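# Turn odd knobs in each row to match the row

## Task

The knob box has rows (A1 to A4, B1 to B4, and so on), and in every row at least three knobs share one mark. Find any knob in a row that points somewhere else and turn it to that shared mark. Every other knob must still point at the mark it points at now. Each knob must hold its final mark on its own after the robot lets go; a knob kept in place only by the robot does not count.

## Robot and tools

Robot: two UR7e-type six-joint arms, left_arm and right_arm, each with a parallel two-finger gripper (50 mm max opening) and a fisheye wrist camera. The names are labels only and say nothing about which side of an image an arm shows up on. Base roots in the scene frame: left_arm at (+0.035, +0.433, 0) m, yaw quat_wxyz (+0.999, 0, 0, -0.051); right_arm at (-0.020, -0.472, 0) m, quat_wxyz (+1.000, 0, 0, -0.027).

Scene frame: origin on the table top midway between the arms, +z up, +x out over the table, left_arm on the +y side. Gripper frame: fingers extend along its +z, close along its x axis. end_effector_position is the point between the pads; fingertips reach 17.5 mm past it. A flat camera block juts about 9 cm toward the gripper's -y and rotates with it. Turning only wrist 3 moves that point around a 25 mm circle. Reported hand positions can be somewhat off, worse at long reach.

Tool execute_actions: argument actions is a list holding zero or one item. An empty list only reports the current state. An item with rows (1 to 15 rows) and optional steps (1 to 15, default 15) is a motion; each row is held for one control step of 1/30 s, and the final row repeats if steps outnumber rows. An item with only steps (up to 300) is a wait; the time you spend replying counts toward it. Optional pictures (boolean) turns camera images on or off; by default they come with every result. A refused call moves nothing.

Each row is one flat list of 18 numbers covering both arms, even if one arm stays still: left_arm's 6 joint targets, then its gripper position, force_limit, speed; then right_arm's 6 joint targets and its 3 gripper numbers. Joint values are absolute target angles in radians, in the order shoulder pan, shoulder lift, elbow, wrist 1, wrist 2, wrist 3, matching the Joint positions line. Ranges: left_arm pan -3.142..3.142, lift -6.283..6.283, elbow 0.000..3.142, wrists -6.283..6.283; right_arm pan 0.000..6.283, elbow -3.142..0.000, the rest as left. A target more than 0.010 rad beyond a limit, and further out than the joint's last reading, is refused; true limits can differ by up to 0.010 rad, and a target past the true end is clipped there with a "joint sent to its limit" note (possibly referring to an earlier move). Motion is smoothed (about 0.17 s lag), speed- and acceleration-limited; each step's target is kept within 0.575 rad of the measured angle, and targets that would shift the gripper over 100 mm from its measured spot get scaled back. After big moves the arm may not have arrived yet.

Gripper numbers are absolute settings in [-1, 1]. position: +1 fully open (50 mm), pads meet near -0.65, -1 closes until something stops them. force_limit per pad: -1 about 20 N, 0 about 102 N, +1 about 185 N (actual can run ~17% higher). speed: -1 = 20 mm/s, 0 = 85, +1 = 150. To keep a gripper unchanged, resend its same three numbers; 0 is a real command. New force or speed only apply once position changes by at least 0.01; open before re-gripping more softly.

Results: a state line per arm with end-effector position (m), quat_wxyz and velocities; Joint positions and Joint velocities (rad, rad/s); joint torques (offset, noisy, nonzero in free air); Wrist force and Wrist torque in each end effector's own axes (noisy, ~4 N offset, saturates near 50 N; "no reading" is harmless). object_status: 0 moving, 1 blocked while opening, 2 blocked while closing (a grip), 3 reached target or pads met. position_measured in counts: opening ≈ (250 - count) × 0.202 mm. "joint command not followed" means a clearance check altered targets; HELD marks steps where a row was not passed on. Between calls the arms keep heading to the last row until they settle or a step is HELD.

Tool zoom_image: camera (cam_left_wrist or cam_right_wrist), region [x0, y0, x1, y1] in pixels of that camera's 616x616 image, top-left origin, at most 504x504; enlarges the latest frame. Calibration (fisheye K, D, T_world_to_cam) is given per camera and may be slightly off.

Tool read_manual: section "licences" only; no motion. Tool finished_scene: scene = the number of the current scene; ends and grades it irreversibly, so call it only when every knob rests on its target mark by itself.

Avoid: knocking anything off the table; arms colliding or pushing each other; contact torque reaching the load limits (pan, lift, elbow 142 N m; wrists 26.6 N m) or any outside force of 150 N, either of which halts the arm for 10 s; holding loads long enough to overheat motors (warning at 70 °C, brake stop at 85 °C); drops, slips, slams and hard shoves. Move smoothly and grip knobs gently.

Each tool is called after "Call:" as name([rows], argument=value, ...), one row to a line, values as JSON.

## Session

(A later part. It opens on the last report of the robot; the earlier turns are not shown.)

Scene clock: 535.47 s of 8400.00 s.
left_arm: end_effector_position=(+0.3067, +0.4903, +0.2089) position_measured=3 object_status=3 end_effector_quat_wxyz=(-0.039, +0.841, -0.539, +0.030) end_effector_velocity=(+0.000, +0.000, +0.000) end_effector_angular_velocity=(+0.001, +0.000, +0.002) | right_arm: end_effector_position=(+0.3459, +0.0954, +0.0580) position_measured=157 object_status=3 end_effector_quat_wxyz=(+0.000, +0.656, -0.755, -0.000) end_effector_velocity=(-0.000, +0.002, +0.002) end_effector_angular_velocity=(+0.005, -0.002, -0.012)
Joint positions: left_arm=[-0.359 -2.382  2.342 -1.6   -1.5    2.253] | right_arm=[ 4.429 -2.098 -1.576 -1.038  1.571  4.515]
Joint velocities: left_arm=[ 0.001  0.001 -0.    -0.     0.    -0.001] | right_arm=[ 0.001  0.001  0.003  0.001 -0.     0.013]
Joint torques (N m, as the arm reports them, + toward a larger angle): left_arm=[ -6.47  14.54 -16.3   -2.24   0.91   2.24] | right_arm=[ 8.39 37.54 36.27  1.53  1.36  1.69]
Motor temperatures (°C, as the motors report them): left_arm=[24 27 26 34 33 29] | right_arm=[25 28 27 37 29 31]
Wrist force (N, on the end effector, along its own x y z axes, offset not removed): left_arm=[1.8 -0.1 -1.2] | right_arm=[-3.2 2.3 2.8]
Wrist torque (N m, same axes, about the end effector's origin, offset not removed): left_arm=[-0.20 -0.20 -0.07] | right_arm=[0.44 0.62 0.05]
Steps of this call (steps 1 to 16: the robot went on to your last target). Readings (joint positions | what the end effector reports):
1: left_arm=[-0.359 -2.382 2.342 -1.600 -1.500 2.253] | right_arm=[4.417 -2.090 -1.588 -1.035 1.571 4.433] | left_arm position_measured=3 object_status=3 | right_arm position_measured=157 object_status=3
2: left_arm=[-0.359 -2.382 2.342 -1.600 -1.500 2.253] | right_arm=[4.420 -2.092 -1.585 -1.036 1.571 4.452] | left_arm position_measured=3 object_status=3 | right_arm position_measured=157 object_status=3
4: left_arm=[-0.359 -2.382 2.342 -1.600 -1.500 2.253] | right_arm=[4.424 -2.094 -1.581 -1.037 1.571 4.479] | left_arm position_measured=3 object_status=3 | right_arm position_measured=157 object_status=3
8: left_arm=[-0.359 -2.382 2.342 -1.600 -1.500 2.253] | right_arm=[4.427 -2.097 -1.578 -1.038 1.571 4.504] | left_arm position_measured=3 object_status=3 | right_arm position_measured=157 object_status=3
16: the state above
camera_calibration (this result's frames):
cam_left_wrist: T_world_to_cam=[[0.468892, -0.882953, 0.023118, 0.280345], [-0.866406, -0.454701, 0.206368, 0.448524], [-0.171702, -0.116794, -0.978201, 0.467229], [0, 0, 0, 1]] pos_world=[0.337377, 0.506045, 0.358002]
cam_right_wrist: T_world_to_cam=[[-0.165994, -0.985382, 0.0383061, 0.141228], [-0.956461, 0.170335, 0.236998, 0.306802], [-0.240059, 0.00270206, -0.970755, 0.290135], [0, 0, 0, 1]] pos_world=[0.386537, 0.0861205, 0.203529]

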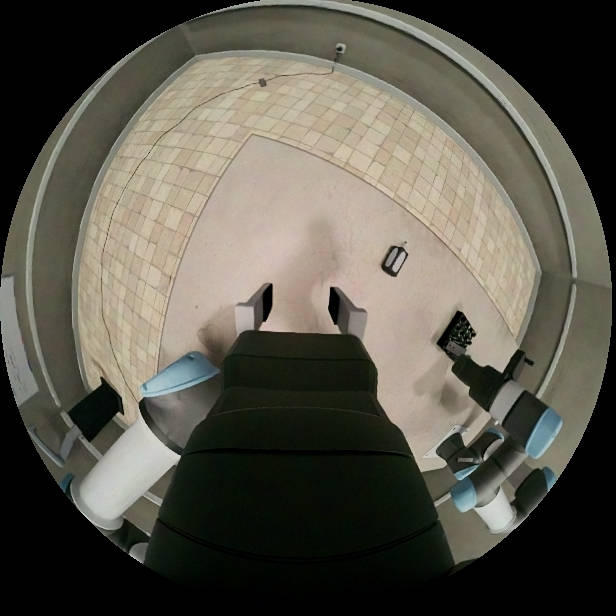

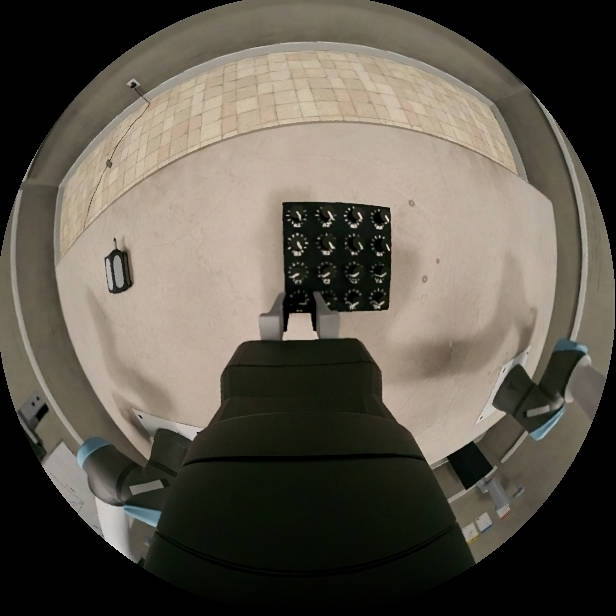

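Call:
execute_actions([
  {"rows": [[-0.359,-2.382,2.342,-1.6,-1.5,2.253,1,-1,0,4.4301,-2.1064,-1.582,-1.024,1.5708,4.517,-0.03,-0.9,-0.5],[-0.359,-2.382,2.342,-1.6,-1.5,2.253,1,-1,0,4.4301,-2.1144,-1.5881,-1.0099,1.5708,4.517,-0.03,-0.9,-0.5]], "steps": 13},
], pictures=false)

Call:
execute_actions([
  {"rows": [[-0.359,-2.382,2.342,-1.6,-1.5,2.253,1,-1,0,4.4301,-2.1144,-1.5881,-1.0099,1.5708,4.517,-1,-0.9,-0.8]], "steps": 13},
], pictures=false)

Call:
execute_actions([
  {"rows": [[-0.359,-2.382,2.342,-1.6,-1.5,2.253,1,-1,0,4.4298,-2.1126,-1.591,-1.0088,1.5708,4.46,-1,-0.9,-0.8],[-0.359,-2.382,2.342,-1.6,-1.5,2.253,1,-1,0,4.4294,-2.1109,-1.5939,-1.0076,1.5708,4.4,-1,-0.9,-0.8],[-0.359,-2.382,2.342,-1.6,-1.5,2.253,1,-1,0,4.4286,-2.1078,-1.599,-1.0056,1.5708,4.33,-1,-0.9,-0.8],[-0.359,-2.382,2.342,-1.6,-1.5,2.253,1,-1,0,4.4276,-2.1049,-1.6039,-1.0036,1.5708,4.25,-1,-0.9,-0.8],[-0.359,-2.382,2.342,-1.6,-1.5,2.253,1,-1,0,4.4265,-2.1021,-1.6084,-1.0018,1.5708,4.18,-1,-0.9,-0.8],[-0.359,-2.382,2.342,-1.6,-1.5,2.253,1,-1,0,4.4252,-2.0995,-1.6127,-1.0001,1.5708,4.11,-1,-0.9,-0.8],[-0.359,-2.382,2.342,-1.6,-1.5,2.253,1,-1,0,4.4237,-2.0971,-1.6167,-0.9985,1.5708,4.04,-1,-0.9,-0.8],[-0.359,-2.382,2.342,-1.6,-1.5,2.253,1,-1,0,4.4221,-2.0948,-1.6205,-0.9971,1.5708,3.97,-1,-0.9,-0.8],[-0.359,-2.382,2.342,-1.6,-1.5,2.253,1,-1,0,4.4203,-2.0928,-1.6238,-0.9958,1.5708,3.9,-1,-0.9,-0.8],[-0.359,-2.382,2.342,-1.6,-1.5,2.253,1,-1,0,4.4184,-2.0909,-1.6269,-0.9946,1.5708,3.83,-1,-0.9,-0.8],[-0.359,-2.382,2.342,-1.6,-1.5,2.253,1,-1,0,4.4163,-2.0893,-1.6296,-0.9935,1.5708,3.76,-1,-0.9,-0.8],[-0.359,-2.382,2.342,-1.6,-1.5,2.253,1,-1,0,4.4142,-2.0879,-1.6319,-0.9926,1.5708,3.69,-1,-0.9,-0.8],[-0.359,-2.382,2.342,-1.6,-1.5,2.253,1,-1,0,4.4119,-2.0867,-1.6339,-0.9918,1.5708,3.62,-1,-0.9,-0.8],[-0.359,-2.382,2.342,-1.6,-1.5,2.253,1,-1,0,4.4096,-2.0857,-1.6355,-0.9912,1.5708,3.55,-1,-0.9,-0.8],[-0.359,-2.382,2.342,-1.6,-1.5,2.253,1,-1,0,4.4072,-2.085,-1.6367,-0.9907,1.5708,3.48,-1,-0.9,-0.8]], "steps": 15},
], pictures=false)

Call:
execute_actions([
  {"rows": [[-0.359,-2.382,2.342,-1.6,-1.5,2.253,1,-1,0,4.4047,-2.0845,-1.6375,-0.9904,1.5708,3.41,-1,-0.9,-0.8],[-0.359,-2.382,2.342,-1.6,-1.5,2.253,1,-1,0,4.4022,-2.0842,-1.638,-0.9903,1.5708,3.34,-1,-0.9,-0.8],[-0.359,-2.382,2.342,-1.6,-1.5,2.253,1,-1,0,4.3996,-2.0842,-1.638,-0.9903,1.5708,3.27,-1,-0.9,-0.8],[-0.359,-2.382,2.342,-1.6,-1.5,2.253,1,-1,0,4.397,-2.0844,-1.6376,-0.9904,1.5708,3.2,-1,-0.9,-0.8],[-0.359,-2.382,2.342,-1.6,-1.5,2.253,1,-1,0,4.3944,-2.0848,-1.6369,-0.9907,1.5708,3.13,-1,-0.9,-0.8],[-0.359,-2.382,2.342,-1.6,-1.5,2.253,1,-1,0,4.3917,-2.0855,-1.6357,-0.9911,1.5708,3.06,-1,-0.9,-0.8],[-0.359,-2.382,2.342,-1.6,-1.5,2.253,1,-1,0,4.3891,-2.0864,-1.6342,-0.9917,1.5708,2.99,-1,-0.9,-0.8],[-0.359,-2.382,2.342,-1.6,-1.5,2.253,1,-1,0,4.3865,-2.0876,-1.6323,-0.9924,1.5708,2.92,-1,-0.9,-0.8],[-0.359,-2.382,2.342,-1.6,-1.5,2.253,1,-1,0,4.3839,-2.089,-1.6301,-0.9933,1.5708,2.85,-1,-0.9,-0.8],[-0.359,-2.382,2.342,-1.6,-1.5,2.253,1,-1,0,4.3814,-2.0906,-1.6275,-0.9943,1.5708,2.78,-1,-0.9,-0.8],[-0.359,-2.382,2.342,-1.6,-1.5,2.253,1,-1,0,4.3789,-2.0923,-1.6246,-0.9955,1.5708,2.71,-1,-0.9,-0.8],[-0.359,-2.382,2.342,-1.6,-1.5,2.253,1,-1,0,4.3765,-2.0943,-1.6213,-0.9968,1.5708,2.64,-1,-0.9,-0.8],[-0.359,-2.382,2.342,-1.6,-1.5,2.253,1,-1,0,4.3741,-2.0965,-1.6177,-0.9982,1.5708,2.57,-1,-0.9,-0.8],[-0.359,-2.382,2.342,-1.6,-1.5,2.253,1,-1,0,4.3718,-2.0989,-1.6138,-0.9997,1.5708,2.5,-1,-0.9,-0.8],[-0.359,-2.382,2.342,-1.6,-1.5,2.253,1,-1,0,4.3697,-2.1014,-1.6097,-1.0014,1.5708,2.43,-1,-0.9,-0.8]], "steps": 15},
], pictures=false)

Call:
execute_actions([
  {"rows": [[-0.359,-2.382,2.342,-1.6,-1.5,2.253,1,-1,0,4.3677,-2.1041,-1.6052,-1.0032,1.5708,2.36,-1,-0.9,-0.8],[-0.359,-2.382,2.342,-1.6,-1.5,2.253,1,-1,0,4.3658,-2.1069,-1.6005,-1.005,1.5708,2.29,-1,-0.9,-0.8],[-0.359,-2.382,2.342,-1.6,-1.5,2.253,1,-1,0,4.364,-2.1099,-1.5955,-1.007,1.5708,2.22,-1,-0.9,-0.8],[-0.359,-2.382,2.342,-1.6,-1.5,2.253,1,-1,0,4.3624,-2.113,-1.5904,-1.009,1.5708,2.15,-1,-0.9,-0.8],[-0.359,-2.382,2.342,-1.6,-1.5,2.253,1,-1,0,4.361,-2.1163,-1.585,-1.0111,1.5708,2.08,-1,-0.9,-0.8],[-0.359,-2.382,2.342,-1.6,-1.5,2.253,1,-1,0,4.3597,-2.1196,-1.5795,-1.0133,1.5708,2.01,-1,-0.9,-0.8],[-0.359,-2.382,2.342,-1.6,-1.5,2.253,1,-1,0,4.3585,-2.123,-1.5738,-1.0156,1.5708,1.94,-1,-0.9,-0.8],[-0.359,-2.382,2.342,-1.6,-1.5,2.253,1,-1,0,4.3575,-2.1264,-1.5681,-1.0179,1.5708,1.87,-1,-0.9,-0.8],[-0.359,-2.382,2.342,-1.6,-1.5,2.253,1,-1,0,4.3567,-2.1299,-1.5622,-1.0203,1.5708,1.8,-1,-0.9,-0.8],[-0.359,-2.382,2.342,-1.6,-1.5,2.253,1,-1,0,4.3561,-2.1335,-1.5563,-1.0227,1.5708,1.73,-1,-0.9,-0.8],[-0.359,-2.382,2.342,-1.6,-1.5,2.253,1,-1,0,4.3557,-2.137,-1.5503,-1.0251,1.5708,1.66,-1,-0.9,-0.8],[-0.359,-2.382,2.342,-1.6,-1.5,2.253,1,-1,0,4.3554,-2.1406,-1.5443,-1.0275,1.5708,1.59,-1,-0.9,-0.8],[-0.359,-2.382,2.342,-1.6,-1.5,2.253,1,-1,0,4.3553,-2.1442,-1.5383,-1.03,1.5708,1.52,-1,-0.9,-0.8],[-0.359,-2.382,2.342,-1.6,-1.5,2.253,1,-1,0,4.3554,-2.1477,-1.5324,-1.0324,1.5708,1.45,-1,-0.9,-0.8],[-0.359,-2.382,2.342,-1.6,-1.5,2.253,1,-1,0,4.3557,-2.1511,-1.5266,-1.0348,1.5708,1.38,-1,-0.9,-0.8]], "steps": 15},
], pictures=false)

Call:
execute_actions([
  {"rows": [[-0.359,-2.382,2.342,-1.6,-1.5,2.253,1,-1,0,4.3561,-2.1545,-1.5208,-1.0371,1.5708,1.31,-1,-0.9,-0.8],[-0.359,-2.382,2.342,-1.6,-1.5,2.253,1,-1,0,4.3567,-2.1578,-1.5152,-1.0394,1.5708,1.24,-1,-0.9,-0.8],[-0.359,-2.382,2.342,-1.6,-1.5,2.253,1,-1,0,4.3575,-2.161,-1.5098,-1.0416,1.5708,1.17,-1,-0.9,-0.8],[-0.359,-2.382,2.342,-1.6,-1.5,2.253,1,-1,0,4.3585,-2.1641,-1.5045,-1.0437,1.5708,1.1,-1,-0.9,-0.8],[-0.359,-2.382,2.342,-1.6,-1.5,2.253,1,-1,0,4.3597,-2.167,-1.4995,-1.0458,1.5708,1.03,-1,-0.9,-0.8],[-0.359,-2.382,2.342,-1.6,-1.5,2.253,1,-1,0,4.361,-2.1698,-1.4948,-1.0478,1.5708,0.96,-1,-0.9,-0.8],[-0.359,-2.382,2.342,-1.6,-1.5,2.253,1,-1,0,4.3625,-2.1724,-1.4903,-1.0497,1.5708,0.89,-1,-0.9,-0.8],[-0.359,-2.382,2.342,-1.6,-1.5,2.253,1,-1,0,4.3641,-2.1748,-1.4862,-1.0514,1.5708,0.83,-1,-0.9,-0.8],[-0.359,-2.382,2.342,-1.6,-1.5,2.253,1,-1,0,4.3659,-2.1771,-1.4823,-1.053,1.5708,0.78,-1,-0.9,-0.8],[-0.359,-2.382,2.342,-1.6,-1.5,2.253,1,-1,0,4.3667,-2.178,-1.4808,-1.0536,1.5708,0.77,-1,-0.9,-0.8]], "steps": 15},
], pictures=false)

Call:
execute_actions([
  {"steps": 13},
])

Call:
zoom_image(camera="cam_right_wrist", region=[200, 230, 340, 370])

Call:
zoom_image(camera="cam_right_wrist", region=[275, 280, 325, 330])

Scene clock: 655.90 s of 8400.00 s.
left_arm: end_effector_position=(+0.3067, +0.4903, +0.2089) position_measured=3 object_status=3 end_effector_quat_wxyz=(-0.039, +0.841, -0.539, +0.030) end_effector_velocity=(+0.000, -0.000, +0.000) end_effector_angular_velocity=(-0.000, +0.000, -0.001) | right_arm: end_effector_position=(+0.3455, +0.0958, +0.0459) position_measured=157 object_status=3 end_effector_quat_wxyz=(+0.000, -0.656, +0.755, +0.000) end_effector_velocity=(-0.000, -0.000, -0.006) end_effector_angular_velocity=(+0.001, +0.001, +0.001)
Joint positions: left_arm=[-0.359 -2.382  2.342 -1.6   -1.5    2.253] | right_arm=[ 4.43  -2.113 -1.587 -1.012  1.571  4.517]
Joint velocities: left_arm=[ 0.     0.    -0.    -0.    -0.     0.002] | right_arm=[-0.    -0.006 -0.008  0.015  0.001 -0.001]
Joint torques (N m, as the arm reports them, + toward a larger angle): left_arm=[ -5.58  14.96 -15.73  -2.18   1.02   2.3 ] | right_arm=[10.4  37.45 13.28  5.36 -1.39  1.6 ]
Motor temperatures (°C, as the motors report them): left_arm=[24 27 26 34 33 29] | right_arm=[25 28 27 37 29 31]
Wrist force (N, on the end effector, along its own x y z axes, offset not removed): left_arm=[2.1 -2.2 0.0] | right_arm=[-2.1 -1.0 1.0]
Wrist torque (N m, same axes, about the end effector's origin, offset not removed): left_arm=[-0.43 -0.32 -0.12] | right_arm=[-0.07 0.54 0.07]
Steps of this call (steps 1 to 15: the robot went on to your last target; steps 16 to 90: nothing new was sent; then 117.00 s passed at rest; steps 91 to 103: all 13 steps of this action). Readings (joint positions | what the end effector reports):
91: left_arm=[-0.359 -2.382 2.342 -1.600 -1.500 2.253] | right_arm=[4.430 -2.098 -1.576 -1.038 1.571 4.517] | left_arm position_measured=3 object_status=3 | right_arm position_measured=157 object_status=3
92: left_arm=[-0.359 -2.382 2.342 -1.600 -1.500 2.253] | right_arm=[4.430 -2.099 -1.576 -1.038 1.571 4.517] | left_arm position_measured=3 object_status=3 | right_arm position_measured=157 object_status=3
94: left_arm=[-0.359 -2.382 2.342 -1.600 -1.500 2.253] | right_arm=[4.430 -2.103 -1.579 -1.030 1.571 4.517] | left_arm position_measured=3 object_status=3 | right_arm position_measured=157 object_status=3
98: left_arm=[-0.359 -2.382 2.342 -1.600 -1.500 2.253] | right_arm=[4.430 -2.110 -1.585 -1.017 1.571 4.517] | left_arm position_measured=3 object_status=3 | right_arm position_measured=157 object_status=3
103: the state above

Scene clock: 656.33 s of 8400.00 s.
left_arm: end_effector_position=(+0.3067, +0.4903, +0.2089) position_measured=3 object_status=3 end_effector_quat_wxyz=(-0.039, +0.841, -0.539, +0.030) end_effector_velocity=(+0.000, +0.000, -0.000) end_effector_angular_velocity=(+0.001, -0.000, -0.000) | right_arm: end_effector_position=(+0.3455, +0.0959, +0.0450) position_measured=198 object_status=0 end_effector_quat_wxyz=(-0.000, +0.656, -0.755, -0.000) end_effector_velocity=(-0.000, -0.000, -0.000) end_effector_angular_velocity=(-0.001, -0.001, -0.000)
Joint positions: left_arm=[-0.359 -2.382  2.342 -1.6   -1.5    2.253] | right_arm=[ 4.43  -2.114 -1.588 -1.01   1.571  4.517]
Joint velocities: left_arm=[ 0.     0.     0.    -0.     0.001  0.001] | right_arm=[ 0.    -0.    -0.     0.    -0.001  0.   ]
Joint torques (N m, as the arm reports them, + toward a larger angle): left_arm=[ -6.09  14.98 -16.24  -1.88   0.95   2.28] | right_arm=[10.19 36.68 10.93  5.19 -1.77  1.71]
Motor temperatures (°C, as the motors report them): left_arm=[24 27 26 34 33 29] | right_arm=[25 28 27 37 29 31]
Wrist force (N, on the end effector, along its own x y z axes, offset not removed): left_arm=[2.9 0.6 0.5] | right_arm=[-2.9 3.0 1.2]
Wrist torque (N m, same axes, about the end effector's origin, offset not removed): left_arm=[0.09 -0.33 -0.24] | right_arm=[0.46 0.38 0.11]
Steps of this call (steps 1 to 13: all 13 steps of this action). Readings (joint positions | what the end effector reports):
1: left_arm=[-0.359 -2.382 2.342 -1.600 -1.500 2.253] | right_arm=[4.430 -2.114 -1.587 -1.011 1.571 4.517] | left_arm position_measured=3 object_status=3 | right_arm position_measured=157 object_status=0
2: left_arm=[-0.359 -2.382 2.342 -1.600 -1.500 2.253] | right_arm=[4.430 -2.114 -1.588 -1.011 1.571 4.517] | left_arm position_measured=3 object_status=3 | right_arm position_measured=162 object_status=0
4: left_arm=[-0.359 -2.382 2.342 -1.600 -1.500 2.253] | right_arm=[4.430 -2.114 -1.588 -1.011 1.571 4.517] | left_arm position_measured=3 object_status=3 | right_arm position_measured=173 object_status=0
8: left_arm=[-0.359 -2.382 2.342 -1.600 -1.500 2.253] | right_arm=[4.430 -2.114 -1.588 -1.010 1.571 4.517] | left_arm position_measured=3 object_status=3 | right_arm position_measured=195 object_status=0
13: the state above

Scene clock: 656.83 s of 8400.00 s.
left_arm: end_effector_position=(+0.3067, +0.4903, +0.2089) position_measured=3 object_status=3 end_effector_quat_wxyz=(-0.039, +0.841, -0.539, +0.030) end_effector_velocity=(-0.000, -0.000, -0.000) end_effector_angular_velocity=(-0.001, +0.001, +0.001) | right_arm: end_effector_position=(+0.3461, +0.0961, +0.0450) position_measured=198 object_status=2 end_effector_quat_wxyz=(+0.000, +0.852, -0.523, +0.000) end_effector_velocity=(+0.001, -0.001, -0.001) end_effector_angular_velocity=(-0.002, +0.001, +1.915)
Joint positions: left_arm=[-0.359 -2.382  2.342 -1.6   -1.5    2.253] | right_arm=[ 4.418 -2.092 -1.624 -0.996  1.571  3.894]
Joint velocities: left_arm=[ 0.001  0.     0.    -0.    -0.001 -0.   ] | right_arm=[-0.056  0.048 -0.082  0.031 -0.    -1.971]
Joint torques (N m, as the arm reports them, + toward a larger angle): left_arm=[ -5.33  14.77 -16.11  -2.21   0.87   2.26] | right_arm=[-10.81  63.48  11.27   5.92  -1.97  -5.86]
Motor temperatures (°C, as the motors report them): left_arm=[24 27 26 34 33 29] | right_arm=[25 28 27 37 29 31]
Wrist force (N, on the end effector, along its own x y z axes, offset not removed): left_arm=[3.7 0.8 1.3] | right_arm=[-4.6 8.0 -3.7]
Wrist torque (N m, same axes, about the end effector's origin, offset not removed): left_arm=[0.12 -0.52 -0.15] | right_arm=[0.95 1.03 0.29]
Steps of this call (steps 1 to 15: all 15 steps of this action). Readings (joint positions | what the end effector reports):
1: left_arm=[-0.359 -2.382 2.342 -1.600 -1.500 2.253] | right_arm=[4.430 -2.114 -1.588 -1.010 1.571 4.517] | left_arm position_measured=3 object_status=3 | right_arm position_measured=198 object_status=0
2: left_arm=[-0.359 -2.382 2.342 -1.600 -1.500 2.253] | right_arm=[4.430 -2.114 -1.588 -1.010 1.571 4.515] | left_arm position_measured=3 object_status=3 | right_arm position_measured=198 object_status=2
4: left_arm=[-0.359 -2.382 2.342 -1.600 -1.500 2.253] | right_arm=[4.430 -2.113 -1.590 -1.009 1.571 4.487] | left_arm position_measured=3 object_status=3 | right_arm position_measured=198 object_status=2
8: left_arm=[-0.359 -2.382 2.342 -1.600 -1.500 2.253] | right_arm=[4.428 -2.106 -1.601 -1.005 1.571 4.328] | left_arm position_measured=3 object_status=3 | right_arm position_measured=198 object_status=2
15: the state above

Scene clock: 657.33 s of 8400.00 s.
left_arm: end_effector_position=(+0.3067, +0.4903, +0.2089) position_measured=3 object_status=3 end_effector_quat_wxyz=(-0.039, +0.841, -0.539, +0.030) end_effector_velocity=(+0.000, +0.000, +0.000) end_effector_angular_velocity=(+0.000, -0.001, +0.001) | right_arm: end_effector_position=(+0.3457, +0.0966, +0.0450) position_measured=198 object_status=2 end_effector_quat_wxyz=(+0.000, +0.999, -0.048, -0.000) end_effector_velocity=(-0.001, -0.000, -0.001) end_effector_angular_velocity=(-0.002, +0.002, +1.979)
Joint positions: left_arm=[-0.359 -2.382  2.342 -1.6   -1.5    2.253] | right_arm=[ 4.382 -2.092 -1.626 -0.995  1.571  2.854]
Joint velocities: left_arm=[-0.    -0.001  0.    -0.     0.001 -0.001] | right_arm=[-0.073 -0.047  0.076 -0.031  0.001 -2.052]
Joint torques (N m, as the arm reports them, + toward a larger angle): left_arm=[ -6.07  14.98 -16.42  -2.22   0.88   2.45] | right_arm=[-6.65 33.85 38.08  1.37 -1.58 -6.52]
Motor temperatures (°C, as the motors report them): left_arm=[24 27 26 34 33 29] | right_arm=[25 28 27 37 29 31]
Wrist force (N, on the end effector, along its own x y z axes, offset not removed): left_arm=[2.2 -1.1 0.4] | right_arm=[-1.3 4.2 -3.6]
Wrist torque (N m, same axes, about the end effector's origin, offset not removed): left_arm=[-0.32 -0.30 -0.05] | right_arm=[0.44 0.64 0.17]
Steps of this call (steps 1 to 15: all 15 steps of this action). Readings (joint positions | what the end effector reports):
1: left_arm=[-0.359 -2.382 2.342 -1.600 -1.500 2.253] | right_arm=[4.416 -2.091 -1.627 -0.995 1.571 3.826] | left_arm position_measured=3 object_status=3 | right_arm position_measured=198 object_status=2
2: left_arm=[-0.359 -2.382 2.342 -1.600 -1.500 2.253] | right_arm=[4.414 -2.090 -1.629 -0.994 1.571 3.758] | left_arm position_measured=3 object_status=3 | right_arm position_measured=198 object_status=2
4: left_arm=[-0.359 -2.382 2.342 -1.600 -1.500 2.253] | right_arm=[4.410 -2.087 -1.633 -0.992 1.571 3.621] | left_arm position_measured=3 object_status=3 | right_arm position_measured=198 object_status=2
8: left_arm=[-0.359 -2.382 2.342 -1.600 -1.500 2.253] | right_arm=[4.400 -2.086 -1.635 -0.991 1.571 3.343] | left_arm position_measured=3 object_status=3 | right_arm position_measured=198 object_status=2
15: the state above

Scene clock: 657.83 s of 8400.00 s.
left_arm: end_effector_position=(+0.3067, +0.4903, +0.2089) position_measured=3 object_status=3 end_effector_quat_wxyz=(-0.039, +0.841, -0.539, +0.030) end_effector_velocity=(-0.000, -0.000, +0.000) end_effector_angular_velocity=(-0.001, +0.001, +0.001) | right_arm: end_effector_position=(+0.3449, +0.0965, +0.0450) position_measured=198 object_status=2 end_effector_quat_wxyz=(+0.000, +0.894, +0.448, -0.000) end_effector_velocity=(-0.001, -0.002, -0.001) end_effector_angular_velocity=(-0.002, +0.001, +2.035)
Joint positions: left_arm=[-0.359 -2.382  2.342 -1.6   -1.5    2.253] | right_arm=[ 4.358 -2.133 -1.557 -1.022  1.571  1.805]
Joint velocities: left_arm=[-0.     0.    -0.     0.    -0.001 -0.001] | right_arm=[-0.018 -0.102  0.169 -0.069 -0.    -2.053]
Joint torques (N m, as the arm reports them, + toward a larger angle): left_arm=[ -6.49  16.07 -16.27  -2.2    1.13   2.36] | right_arm=[-7.23 38.02 36.63  0.68 -1.32 -6.09]
Motor temperatures (°C, as the motors report them): left_arm=[24 27 26 34 33 29] | right_arm=[25 28 27 37 29 31]
Wrist force (N, on the end effector, along its own x y z axes, offset not removed): left_arm=[3.8 0.4 0.3] | right_arm=[1.0 -0.1 3.0]
Wrist torque (N m, same axes, about the end effector's origin, offset not removed): left_arm=[-0.06 -0.49 -0.12] | right_arm=[0.23 0.19 -0.06]
Steps of this call (steps 1 to 15: all 15 steps of this action). Readings (joint positions | what the end effector reports):
1: left_arm=[-0.359 -2.382 2.342 -1.600 -1.500 2.253] | right_arm=[4.380 -2.093 -1.623 -0.996 1.571 2.784] | left_arm position_measured=3 object_status=3 | right_arm position_measured=198 object_status=2
2: left_arm=[-0.359 -2.382 2.342 -1.600 -1.500 2.253] | right_arm=[4.378 -2.095 -1.620 -0.997 1.571 2.714] | left_arm position_measured=3 object_status=3 | right_arm position_measured=198 object_status=2
4: left_arm=[-0.359 -2.382 2.342 -1.600 -1.500 2.253] | right_arm=[4.373 -2.099 -1.613 -1.000 1.571 2.574] | left_arm position_measured=3 object_status=3 | right_arm position_measured=198 object_status=2
8: left_arm=[-0.359 -2.382 2.342 -1.600 -1.500 2.253] | right_arm=[4.366 -2.110 -1.595 -1.007 1.571 2.294] | left_arm position_measured=3 object_status=3 | right_arm position_measured=198 object_status=2
15: the state above

Scene clock: 658.33 s of 8400.00 s.
left_arm: end_effector_position=(+0.3067, +0.4903, +0.2089) position_measured=3 object_status=3 end_effector_quat_wxyz=(-0.039, +0.841, -0.539, +0.030) end_effector_velocity=(+0.000, +0.001, -0.000) end_effector_angular_velocity=(+0.002, -0.000, -0.000) | right_arm: end_effector_position=(+0.3450, +0.0958, +0.0450) position_measured=198 object_status=2 end_effector_quat_wxyz=(+0.000, +0.592, +0.806, -0.000) end_effector_velocity=(+0.002, +0.001, -0.000) end_effector_angular_velocity=(+0.000, +0.001, +0.758)
Joint positions: left_arm=[-0.359 -2.382  2.342 -1.6   -1.5    2.253] | right_arm=[ 4.365 -2.174 -1.487 -1.051  1.571  0.866]
Joint velocities: left_arm=[0.001 0.    0.    0.    0.002 0.001] | right_arm=[ 0.015 -0.029  0.049 -0.02   0.001 -0.743]
Joint torques (N m, as the arm reports them, + toward a larger angle): left_arm=[ -6.57  14.58 -16.51  -2.24   0.94   2.43] | right_arm=[ 7.84 39.44 37.85  0.94 -0.88 -2.31]
Motor temperatures (°C, as the motors report them): left_arm=[24 27 26 34 33 29] | right_arm=[25 28 27 37 29 31]
Wrist force (N, on the end effector, along its own x y z axes, offset not removed): left_arm=[1.8 0.2 1.1] | right_arm=[3.2 0.3 -0.6]
Wrist torque (N m, same axes, about the end effector's origin, offset not removed): left_arm=[0.02 -0.29 -0.07] | right_arm=[0.29 -0.37 -0.30]
Steps of this call (steps 1 to 15: all 15 steps of this action). Readings (joint positions | what the end effector reports):
1: left_arm=[-0.359 -2.382 2.342 -1.600 -1.500 2.253] | right_arm=[4.357 -2.136 -1.552 -1.025 1.571 1.735] | left_arm position_measured=3 object_status=3 | right_arm position_measured=198 object_status=2
2: left_arm=[-0.359 -2.382 2.342 -1.600 -1.500 2.253] | right_arm=[4.357 -2.140 -1.546 -1.027 1.571 1.665] | left_arm position_measured=3 object_status=3 | right_arm position_measured=198 object_status=2
4: left_arm=[-0.359 -2.382 2.342 -1.600 -1.500 2.253] | right_arm=[4.357 -2.146 -1.534 -1.032 1.571 1.525] | left_arm position_measured=3 object_status=3 | right_arm position_measured=198 object_status=2
8: left_arm=[-0.359 -2.382 2.342 -1.600 -1.500 2.253] | right_arm=[4.358 -2.159 -1.512 -1.041 1.571 1.245] | left_arm position_measured=3 object_status=3 | right_arm position_measured=198 object_status=2
15: the state above

Scene clock: 658.77 s of 8400.00 s.
left_arm: end_effector_position=(+0.3067, +0.4903, +0.2089) position_measured=3 object_status=3 end_effector_quat_wxyz=(-0.039, +0.841, -0.539, +0.030) end_effector_velocity=(+0.000, +0.000, -0.000) end_effector_angular_velocity=(+0.001, +0.001, -0.000) | right_arm: end_effector_position=(+0.3455, +0.0958, +0.0450) position_measured=198 object_status=2 end_effector_quat_wxyz=(+0.000, +0.553, +0.833, -0.000) end_effector_velocity=(-0.000, +0.001, +0.000) end_effector_angular_velocity=(+0.001, -0.000, +0.025)
Joint positions: left_arm=[-0.359 -2.382  2.342 -1.6   -1.5    2.253] | right_arm=[ 4.367 -2.178 -1.481 -1.054  1.571  0.773]
Joint velocities: left_arm=[ 0.     0.001 -0.     0.     0.     0.001] | right_arm=[ 0.002 -0.001  0.002 -0.     0.    -0.023]
Joint torques (N m, as the arm reports them, + toward a larger angle): left_arm=[ -7.92  14.67 -16.59  -2.11   0.98   2.51] | right_arm=[ 8.87 38.75 36.31  1.59 -0.56 -2.26]
Motor temperatures (°C, as the motors report them): left_arm=[24 27 26 34 33 29] | right_arm=[25 28 27 37 29 31]
Wrist force (N, on the end effector, along its own x y z axes, offset not removed): left_arm=[2.2 0.9 -1.0] | right_arm=[-2.0 -3.0 -0.2]
Wrist torque (N m, same axes, about the end effector's origin, offset not removed): left_arm=[-0.01 -0.28 0.00] | right_arm=[-0.09 0.73 0.18]
Steps of this call (steps 1 to 13: the robot went on to your last target). Readings (joint positions | what the end effector reports):
1: left_arm=[-0.359 -2.382 2.342 -1.600 -1.500 2.253] | right_arm=[4.365 -2.175 -1.486 -1.052 1.571 0.844] | left_arm position_measured=3 object_status=3 | right_arm position_measured=198 object_status=2
2: left_arm=[-0.359 -2.382 2.342 -1.600 -1.500 2.253] | right_arm=[4.366 -2.176 -1.484 -1.052 1.571 0.827] | left_arm position_measured=3 object_status=3 | right_arm position_measured=198 object_status=2
4: left_arm=[-0.359 -2.382 2.342 -1.600 -1.500 2.253] | right_arm=[4.366 -2.177 -1.483 -1.053 1.571 0.804] | left_arm position_measured=3 object_status=3 | right_arm position_measured=198 object_status=2
8: left_arm=[-0.359 -2.382 2.342 -1.600 -1.500 2.253] | right_arm=[4.366 -2.178 -1.482 -1.053 1.571 0.782] | left_arm position_measured=3 object_status=3 | right_arm position_measured=198 object_status=2
13: the state above
camera_calibration (this result's frames):
cam_left_wrist: T_world_to_cam=[[0.468892, -0.882953, 0.0231181, 0.280345], [-0.866406, -0.454701, 0.206368, 0.448524], [-0.171702, -0.116794, -0.978201, 0.467229], [0, 0, 0, 1]] pos_world=[0.337377, 0.506045, 0.358002]
cam_right_wrist: T_world_to_cam=[[-0.362365, 0.93125, 0.0382786, 0.0262574], [0.90864, 0.343826, 0.236975, -0.351623], [0.207521, 0.120653, -0.970761, 0.111486], [0, 0, 0, 1]] pos_world=[0.305878, 0.0829938, 0.190547]

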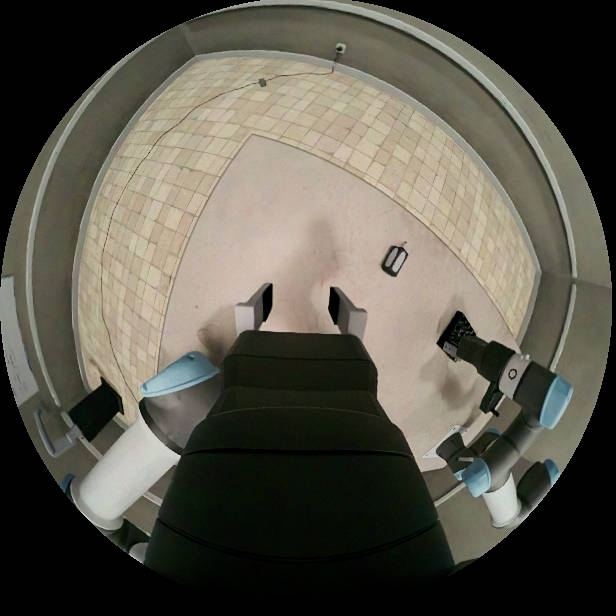

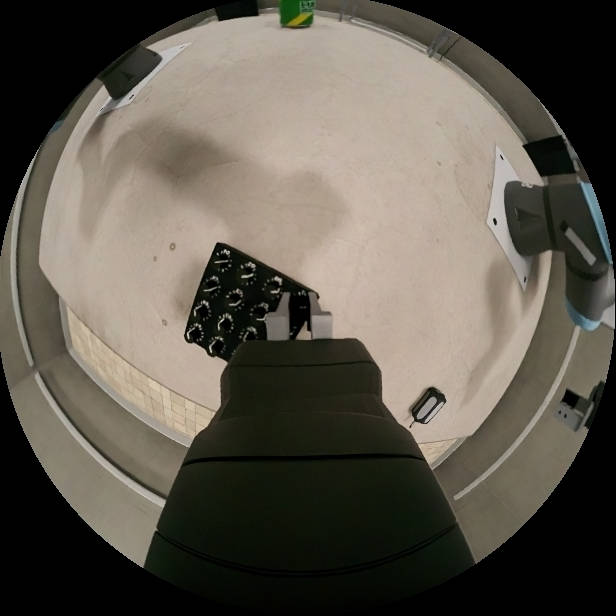

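Region (200, 230, 340, 370) of cam_right_wrist's 616x616 image, scaled by 3.600, with more detail than that image has.

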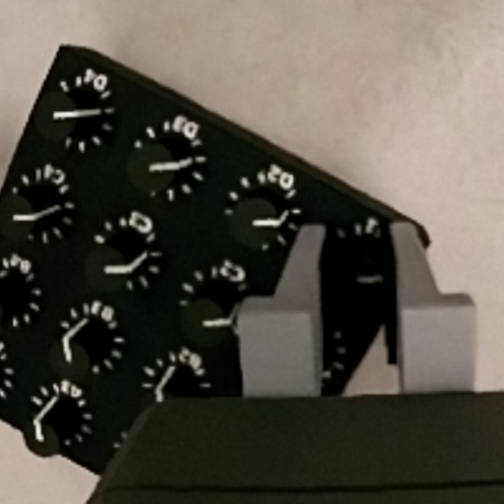

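Region (275, 280, 325, 330) of cam_right_wrist's 616x616 image, scaled by 10.080, with more detail than that image has.

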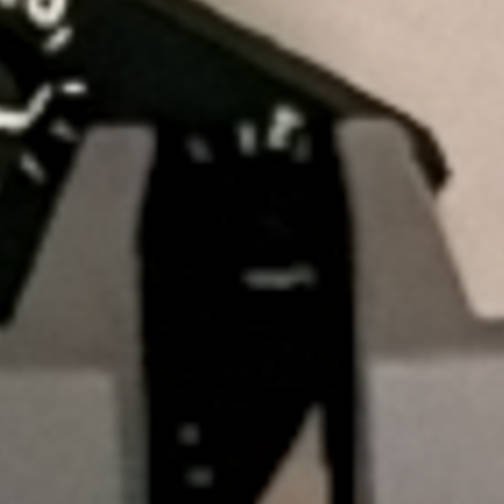

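Call:
execute_actions([
  {"rows": [[-0.359,-2.382,2.342,-1.6,-1.5,2.253,1,-1,0,4.3667,-2.178,-1.4808,-1.0536,1.5708,0.77,-0.15,-0.9,-0.5],[-0.359,-2.382,2.342,-1.6,-1.5,2.253,1,-1,0,4.3667,-2.178,-1.4808,-1.0536,1.5708,0.77,-0.15,-0.9,-0.5],[-0.359,-2.382,2.342,-1.6,-1.5,2.253,1,-1,0,4.3667,-2.178,-1.4808,-1.0536,1.5708,0.77,-0.15,-0.9,-0.5],[-0.359,-2.382,2.342,-1.6,-1.5,2.253,1,-1,0,4.3667,-2.1668,-1.4709,-1.0747,1.5708,0.77,-0.15,-0.9,-0.5],[-0.359,-2.382,2.342,-1.6,-1.5,2.253,1,-1,0,4.3667,-2.1555,-1.461,-1.0959,1.5708,0.77,-0.15,-0.9,-0.5]], "steps": 12},
], pictures=false)

Call:
execute_actions([
  {"rows": [[-0.359,-2.382,2.342,-1.6,-1.5,2.253,1,-1,0,4.3688,-2.161,-1.4404,-1.1109,1.5708,0.65,-0.15,-0.9,-0.5],[-0.359,-2.382,2.342,-1.6,-1.5,2.253,1,-1,0,4.3709,-2.1667,-1.42,-1.126,1.5708,0.5,-0.15,-0.9,-0.5],[-0.359,-2.382,2.342,-1.6,-1.5,2.253,1,-1,0,4.373,-2.172,-1.399,-1.141,1.5708,0.35,-0.15,-0.9,-0.5],[-0.359,-2.382,2.342,-1.6,-1.5,2.253,1,-1,0,4.375,-2.178,-1.3785,-1.156,1.5708,0.2,-0.15,-0.9,-0.5],[-0.359,-2.382,2.342,-1.6,-1.5,2.253,1,-1,0,4.3771,-2.1834,-1.3579,-1.1711,1.5708,-0.2,-0.15,-0.9,-0.5]], "steps": 15},
], pictures=false)

Call:
execute_actions([
  {"steps": 15},
])

Call:
zoom_image(camera="cam_right_wrist", region=[215, 186, 345, 316])

Scene clock: 678.27 s of 8400.00 s.
left_arm: end_effector_position=(+0.3067, +0.4903, +0.2089) position_measured=3 object_status=3 end_effector_quat_wxyz=(-0.039, +0.841, -0.539, +0.030) end_effector_velocity=(-0.000, +0.000, -0.000) end_effector_angular_velocity=(-0.001, +0.001, +0.003) | right_arm: end_effector_position=(+0.3455, +0.0959, +0.0611) position_measured=175 object_status=3 end_effector_quat_wxyz=(-0.000, +0.552, +0.834, +0.000) end_effector_velocity=(-0.001, -0.001, +0.030) end_effector_angular_velocity=(-0.002, +0.001, -0.000)
Joint positions: left_arm=[-0.359 -2.382  2.342 -1.6   -1.5    2.253] | right_arm=[ 4.367 -2.16  -1.465 -1.088  1.571  0.77 ]
Joint velocities: left_arm=[ 0.001 -0.     0.001 -0.    -0.001 -0.003] | right_arm=[-0.     0.034  0.028 -0.065  0.     0.   ]
Joint torques (N m, as the arm reports them, + toward a larger angle): left_arm=[ -5.62  14.93 -17.15  -2.24   0.94   2.28] | right_arm=[ 9.52 68.54 34.49  1.19  1.94 -1.77]
Motor temperatures (°C, as the motors report them): left_arm=[24 27 26 34 33 29] | right_arm=[25 28 27 37 29 31]
Wrist force (N, on the end effector, along its own x y z axes, offset not removed): left_arm=[0.8 -1.0 -1.9] | right_arm=[-5.8 4.6 -1.2]
Wrist torque (N m, same axes, about the end effector's origin, offset not removed): left_arm=[-0.40 -0.04 -0.13] | right_arm=[0.57 0.89 0.11]
Steps of this call (steps 1 to 30: the robot went on to your last target; steps 31 to 100: nothing new was sent; then 15.77 s passed at rest; steps 101 to 112: all 12 steps of this action). Readings (joint positions | what the end effector reports):
101: left_arm=[-0.359 -2.382 2.342 -1.600 -1.500 2.253] | right_arm=[4.367 -2.178 -1.481 -1.054 1.571 0.770] | left_arm position_measured=3 object_status=3 | right_arm position_measured=197 object_status=0
102: left_arm=[-0.359 -2.382 2.342 -1.600 -1.500 2.253] | right_arm=[4.367 -2.178 -1.481 -1.054 1.571 0.770] | left_arm position_measured=3 object_status=3 | right_arm position_measured=189 object_status=0
104: left_arm=[-0.359 -2.382 2.342 -1.600 -1.500 2.253] | right_arm=[4.367 -2.178 -1.481 -1.054 1.571 0.770] | left_arm position_measured=3 object_status=3 | right_arm position_measured=175 object_status=0
108: left_arm=[-0.359 -2.382 2.342 -1.600 -1.500 2.253] | right_arm=[4.367 -2.168 -1.472 -1.073 1.571 0.770] | left_arm position_measured=3 object_status=3 | right_arm position_measured=175 object_status=0
112: the state above

Scene clock: 678.77 s of 8400.00 s.
left_arm: end_effector_position=(+0.3067, +0.4903, +0.2089) position_measured=3 object_status=3 end_effector_quat_wxyz=(-0.039, +0.841, -0.539, +0.030) end_effector_velocity=(-0.000, -0.000, +0.000) end_effector_angular_velocity=(-0.002, -0.000, +0.002) | right_arm: end_effector_position=(+0.3619, +0.1053, +0.0836) position_measured=175 object_status=3 end_effector_quat_wxyz=(-0.000, +0.181, +0.983, -0.000) end_effector_velocity=(+0.033, +0.000, +0.011) end_effector_angular_velocity=(+0.000, -0.001, +1.352)
Joint positions: left_arm=[-0.359 -2.382  2.342 -1.6   -1.5    2.253] | right_arm=[ 4.376 -2.182 -1.365 -1.166  1.571 -0.026]
Joint velocities: left_arm=[ 0.    -0.001 -0.    -0.    -0.001 -0.002] | right_arm=[ 0.006 -0.014  0.054 -0.039 -0.001 -1.346]
Joint torques (N m, as the arm reports them, + toward a larger angle): left_arm=[ -4.56  14.72 -16.37  -2.2    0.78   2.32] | right_arm=[11.56 39.71 38.73  0.99  2.19 -2.19]
Motor temperatures (°C, as the motors report them): left_arm=[24 27 26 34 33 29] | right_arm=[25 28 27 37 29 31]
Wrist force (N, on the end effector, along its own x y z axes, offset not removed): left_arm=[2.9 -2.7 1.3] | right_arm=[2.3 0.2 0.0]
Wrist torque (N m, same axes, about the end effector's origin, offset not removed): left_arm=[-0.46 -0.32 -0.08] | right_arm=[0.08 -0.45 0.04]
Steps of this call (steps 1 to 15: all 15 steps of this action). Readings (joint positions | what the end effector reports):
1: left_arm=[-0.359 -2.382 2.342 -1.600 -1.500 2.253] | right_arm=[4.367 -2.159 -1.464 -1.090 1.571 0.770] | left_arm position_measured=3 object_status=3 | right_arm position_measured=175 object_status=3
2: left_arm=[-0.359 -2.382 2.342 -1.600 -1.500 2.253] | right_arm=[4.367 -2.158 -1.462 -1.092 1.571 0.768] | left_arm position_measured=3 object_status=3 | right_arm position_measured=175 object_status=3
4: left_arm=[-0.359 -2.382 2.342 -1.600 -1.500 2.253] | right_arm=[4.368 -2.161 -1.449 -1.103 1.571 0.724] | left_arm position_measured=3 object_status=3 | right_arm position_measured=175 object_status=3
8: left_arm=[-0.359 -2.382 2.342 -1.600 -1.500 2.253] | right_arm=[4.373 -2.173 -1.399 -1.140 1.571 0.486] | left_arm position_measured=3 object_status=3 | right_arm position_measured=175 object_status=3
15: the state above

Scene clock: 679.27 s of 8400.00 s.
left_arm: end_effector_position=(+0.3067, +0.4903, +0.2089) position_measured=3 object_status=3 end_effector_quat_wxyz=(-0.039, +0.841, -0.539, +0.030) end_effector_velocity=(-0.000, -0.000, +0.000) end_effector_angular_velocity=(-0.001, +0.000, -0.003) | right_arm: end_effector_position=(+0.3661, +0.1056, +0.0850) position_measured=175 object_status=3 end_effector_quat_wxyz=(+0.000, +0.096, +0.995, -0.000) end_effector_velocity=(+0.001, -0.000, +0.000) end_effector_angular_velocity=(+0.000, -0.000, +0.026)
Joint positions: left_arm=[-0.359 -2.382  2.342 -1.6   -1.5    2.253] | right_arm=[ 4.377 -2.183 -1.358 -1.171  1.571 -0.197]
Joint velocities: left_arm=[-0.    -0.    -0.     0.    -0.001  0.003] | right_arm=[-0.001 -0.     0.001 -0.    -0.    -0.027]
Joint torques (N m, as the arm reports them, + toward a larger angle): left_arm=[ -5.92  13.81 -16.72  -2.18   1.     2.14] | right_arm=[10.17 41.36 38.96  1.51  2.55 -1.76]
Motor temperatures (°C, as the motors report them): left_arm=[24 27 26 34 33 29] | right_arm=[25 28 27 37 29 31]
Wrist force (N, on the end effector, along its own x y z axes, offset not removed): left_arm=[2.2 -1.1 0.4] | right_arm=[-0.4 4.3 0.8]
Wrist torque (N m, same axes, about the end effector's origin, offset not removed): left_arm=[-0.27 -0.29 0.04] | right_arm=[0.86 -0.05 -0.03]
Steps of this call (steps 1 to 15: the robot went on to your last target). Readings (joint positions | what the end effector reports):
1: left_arm=[-0.359 -2.382 2.342 -1.600 -1.500 2.253] | right_arm=[4.377 -2.182 -1.363 -1.167 1.571 -0.066] | left_arm position_measured=3 object_status=3 | right_arm position_measured=175 object_status=3
2: left_arm=[-0.359 -2.382 2.342 -1.600 -1.500 2.253] | right_arm=[4.377 -2.182 -1.362 -1.168 1.571 -0.097] | left_arm position_measured=3 object_status=3 | right_arm position_measured=175 object_status=3
4: left_arm=[-0.359 -2.382 2.342 -1.600 -1.500 2.253] | right_arm=[4.377 -2.183 -1.360 -1.169 1.571 -0.139] | left_arm position_measured=3 object_status=3 | right_arm position_measured=175 object_status=3
8: left_arm=[-0.359 -2.382 2.342 -1.600 -1.500 2.253] | right_arm=[4.377 -2.183 -1.359 -1.170 1.571 -0.179] | left_arm position_measured=3 object_status=3 | right_arm position_measured=175 object_status=3
15: the state above
camera_calibration (this result's frames):
cam_left_wrist: T_world_to_cam=[[0.468892, -0.882953, 0.0231179, 0.280345], [-0.866406, -0.454701, 0.206368, 0.448524], [-0.171702, -0.116794, -0.978201, 0.467229], [0, 0, 0, 1]] pos_world=[0.337377, 0.506045, 0.358002]
cam_right_wrist: T_world_to_cam=[[-0.975292, 0.217575, 0.038292, 0.322894], [0.220387, 0.946192, 0.236962, -0.194875], [0.0153256, 0.239546, -0.970764, 0.202616], [0, 0, 0, 1]] pos_world=[0.354759, 0.0655991, 0.230505]

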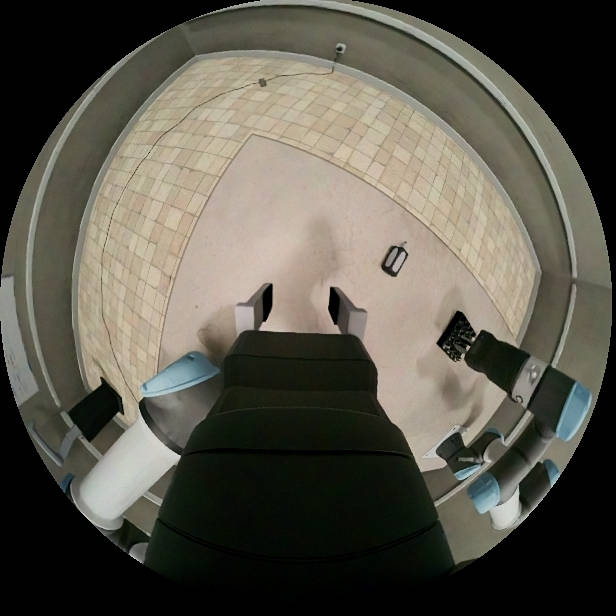

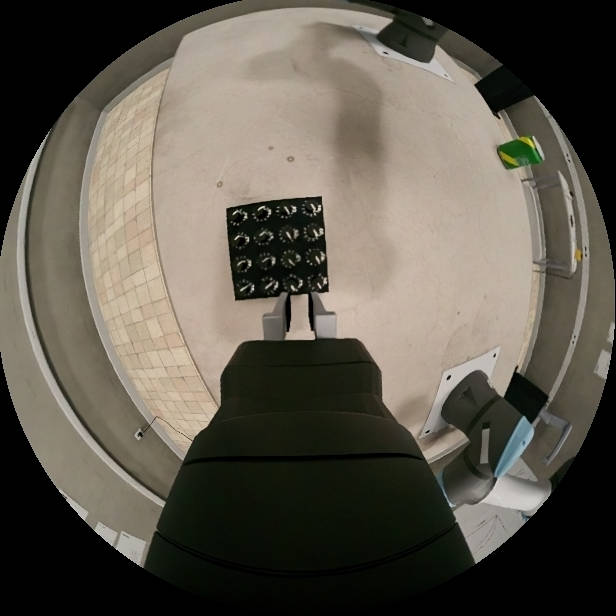

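Region (215, 186, 345, 316) of cam_right_wrist's 616x616 image, scaled by 3.877, with more detail than that image has.

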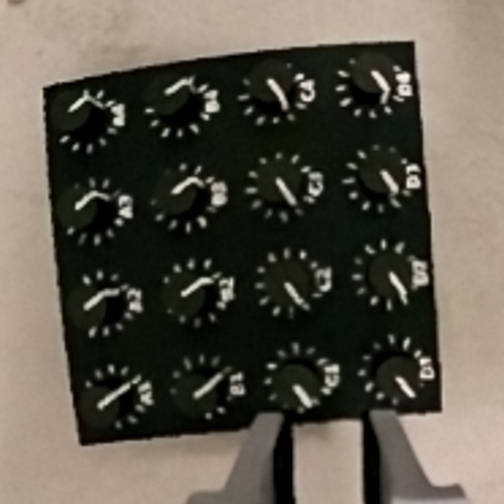

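Call:
zoom_image(camera="cam_right_wrist", region=[278, 242, 334, 298])

Call:
zoom_image(camera="cam_right_wrist", region=[228, 200, 292, 274])

Region (278, 242, 334, 298) of cam_right_wrist's 616x616 image, scaled by 9.000, with more detail than that image has.

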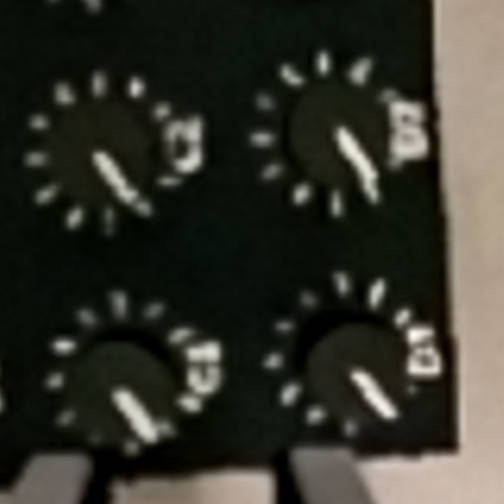

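Region (228, 200, 292, 274) of cam_right_wrist's 616x616 image, scaled by 6.811, with more detail than that image has; it fills the left 436 columns of this view, and the rest is white.

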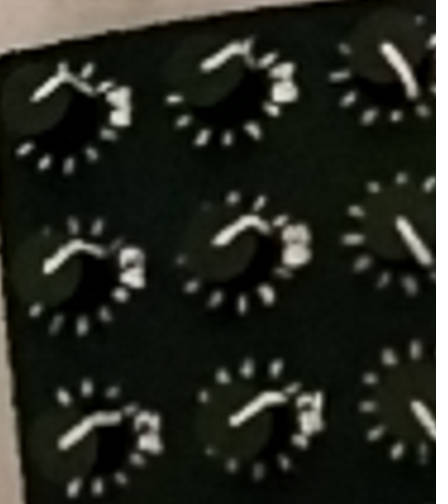

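Call:
execute_actions(actions=[])

Call:
zoom_image(camera="cam_right_wrist", region=[280, 266, 334, 298])

Call:
zoom_image(camera="cam_right_wrist", region=[304, 270, 330, 296])

Scene clock: 690.07 s of 8400.00 s.
left_arm: end_effector_position=(+0.3067, +0.4903, +0.2089) position_measured=3 object_status=3 end_effector_quat_wxyz=(-0.039, +0.841, -0.539, +0.030) end_effector_velocity=(-0.000, +0.000, +0.000) end_effector_angular_velocity=(+0.000, -0.000, -0.000) | right_arm: end_effector_position=(+0.3662, +0.1057, +0.0850) position_measured=175 object_status=3 end_effector_quat_wxyz=(-0.000, +0.094, +0.996, -0.000) end_effector_velocity=(+0.000, -0.000, -0.001) end_effector_angular_velocity=(-0.002, +0.000, +0.001)
Joint positions: left_arm=[-0.359 -2.382  2.342 -1.6   -1.5    2.253] | right_arm=[ 4.377 -2.183 -1.358 -1.171  1.571 -0.2  ]
Joint velocities: left_arm=[-0. -0.  0.  0.  0.  0.] | right_arm=[ 0.    -0.002  0.001 -0.    -0.    -0.001]
Joint torques (N m, as the arm reports them, + toward a larger angle): left_arm=[ -6.02  15.67 -17.12  -2.19   0.83   2.22] | right_arm=[ 9.65 41.92 38.35  1.51  2.55 -2.02]
Motor temperatures (°C, as the motors report them): left_arm=[24 27 26 34 33 29] | right_arm=[25 28 27 37 29 31]
Wrist force (N, on the end effector, along its own x y z axes, offset not removed): left_arm=[2.8 -0.8 -0.8] | right_arm=[0.5 -1.7 2.7]
Wrist torque (N m, same axes, about the end effector's origin, offset not removed): left_arm=[-0.23 -0.29 -0.08] | right_arm=[-0.32 0.00 -0.16]
Steps of this call (steps 1 to 15: the robot went on to your last target; steps 16 to 90: nothing new was sent; then 7.80 s passed at rest). Readings (joint positions | what the end effector reports):
1: left_arm=[-0.359 -2.382 2.342 -1.600 -1.500 2.253] | right_arm=[4.377 -2.183 -1.358 -1.171 1.571 -0.197] | left_arm position_measured=3 object_status=3 | right_arm position_measured=175 object_status=3
2: left_arm=[-0.359 -2.382 2.342 -1.600 -1.500 2.253] | right_arm=[4.377 -2.183 -1.358 -1.171 1.571 -0.198] | left_arm position_measured=3 object_status=3 | right_arm position_measured=175 object_status=3
4: left_arm=[-0.359 -2.382 2.342 -1.600 -1.500 2.253] | right_arm=[4.377 -2.183 -1.358 -1.171 1.571 -0.199] | left_arm position_measured=3 object_status=3 | right_arm position_measured=175 object_status=3
8: left_arm=[-0.359 -2.382 2.342 -1.600 -1.500 2.253] | right_arm=[4.377 -2.183 -1.358 -1.171 1.571 -0.200] | left_arm position_measured=3 object_status=3 | right_arm position_measured=175 object_status=3
90: the state above
All arms were judged still, so your last target was given up. Only a new action makes them travel on or press farther. Fingers that are still opening or closing keep moving.
camera_calibration (this result's frames):
cam_left_wrist: T_world_to_cam=[[0.468892, -0.882953, 0.0231182, 0.280345], [-0.866406, -0.454701, 0.206368, 0.448524], [-0.171702, -0.116794, -0.978201, 0.467229], [0, 0, 0, 1]] pos_world=[0.337377, 0.506045, 0.358002]
cam_right_wrist: T_world_to_cam=[[-0.976033, 0.214225, 0.0383002, 0.323596], [0.217139, 0.946941, 0.236969, -0.193805], [0.0144966, 0.239606, -0.970762, 0.202936], [0, 0, 0, 1]] pos_world=[0.354981, 0.0655754, 0.230534]

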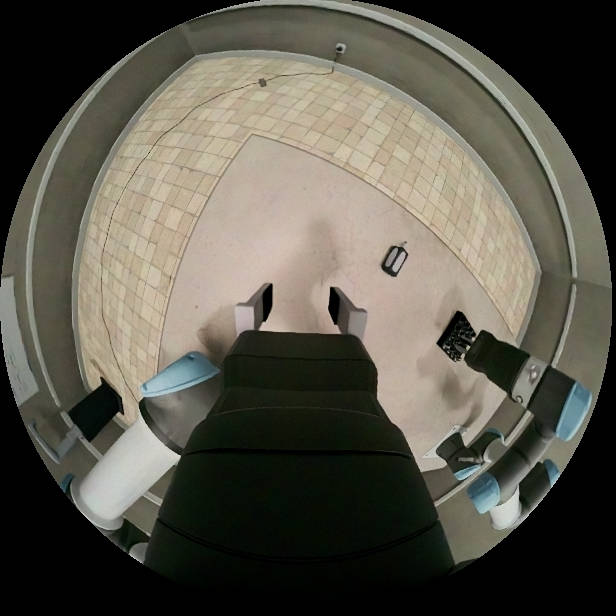

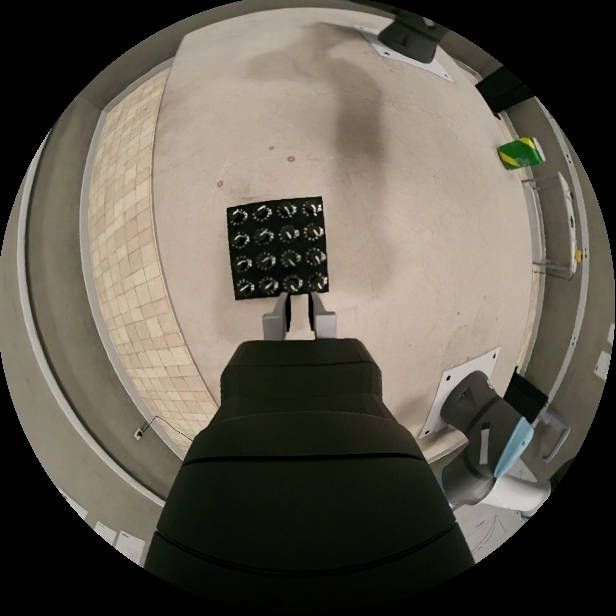

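Region (280, 266, 334, 298) of cam_right_wrist's 616x616 image, scaled by 9.333, with more detail than that image has; it fills the top 299 rows of this view, and the rest is white.

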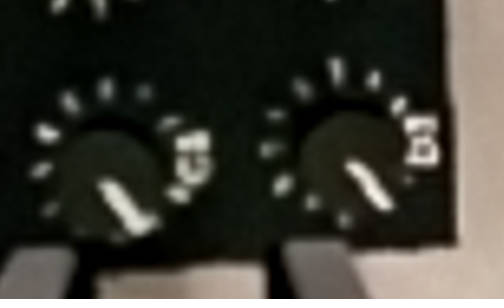

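Region (304, 270, 330, 296) of cam_right_wrist's 616x616 image, scaled by 19.385, with more detail than that image has.

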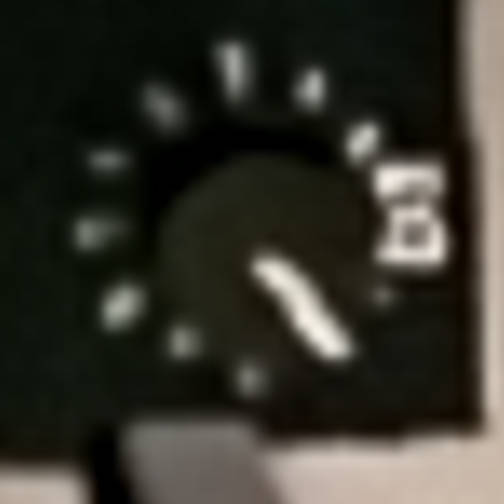

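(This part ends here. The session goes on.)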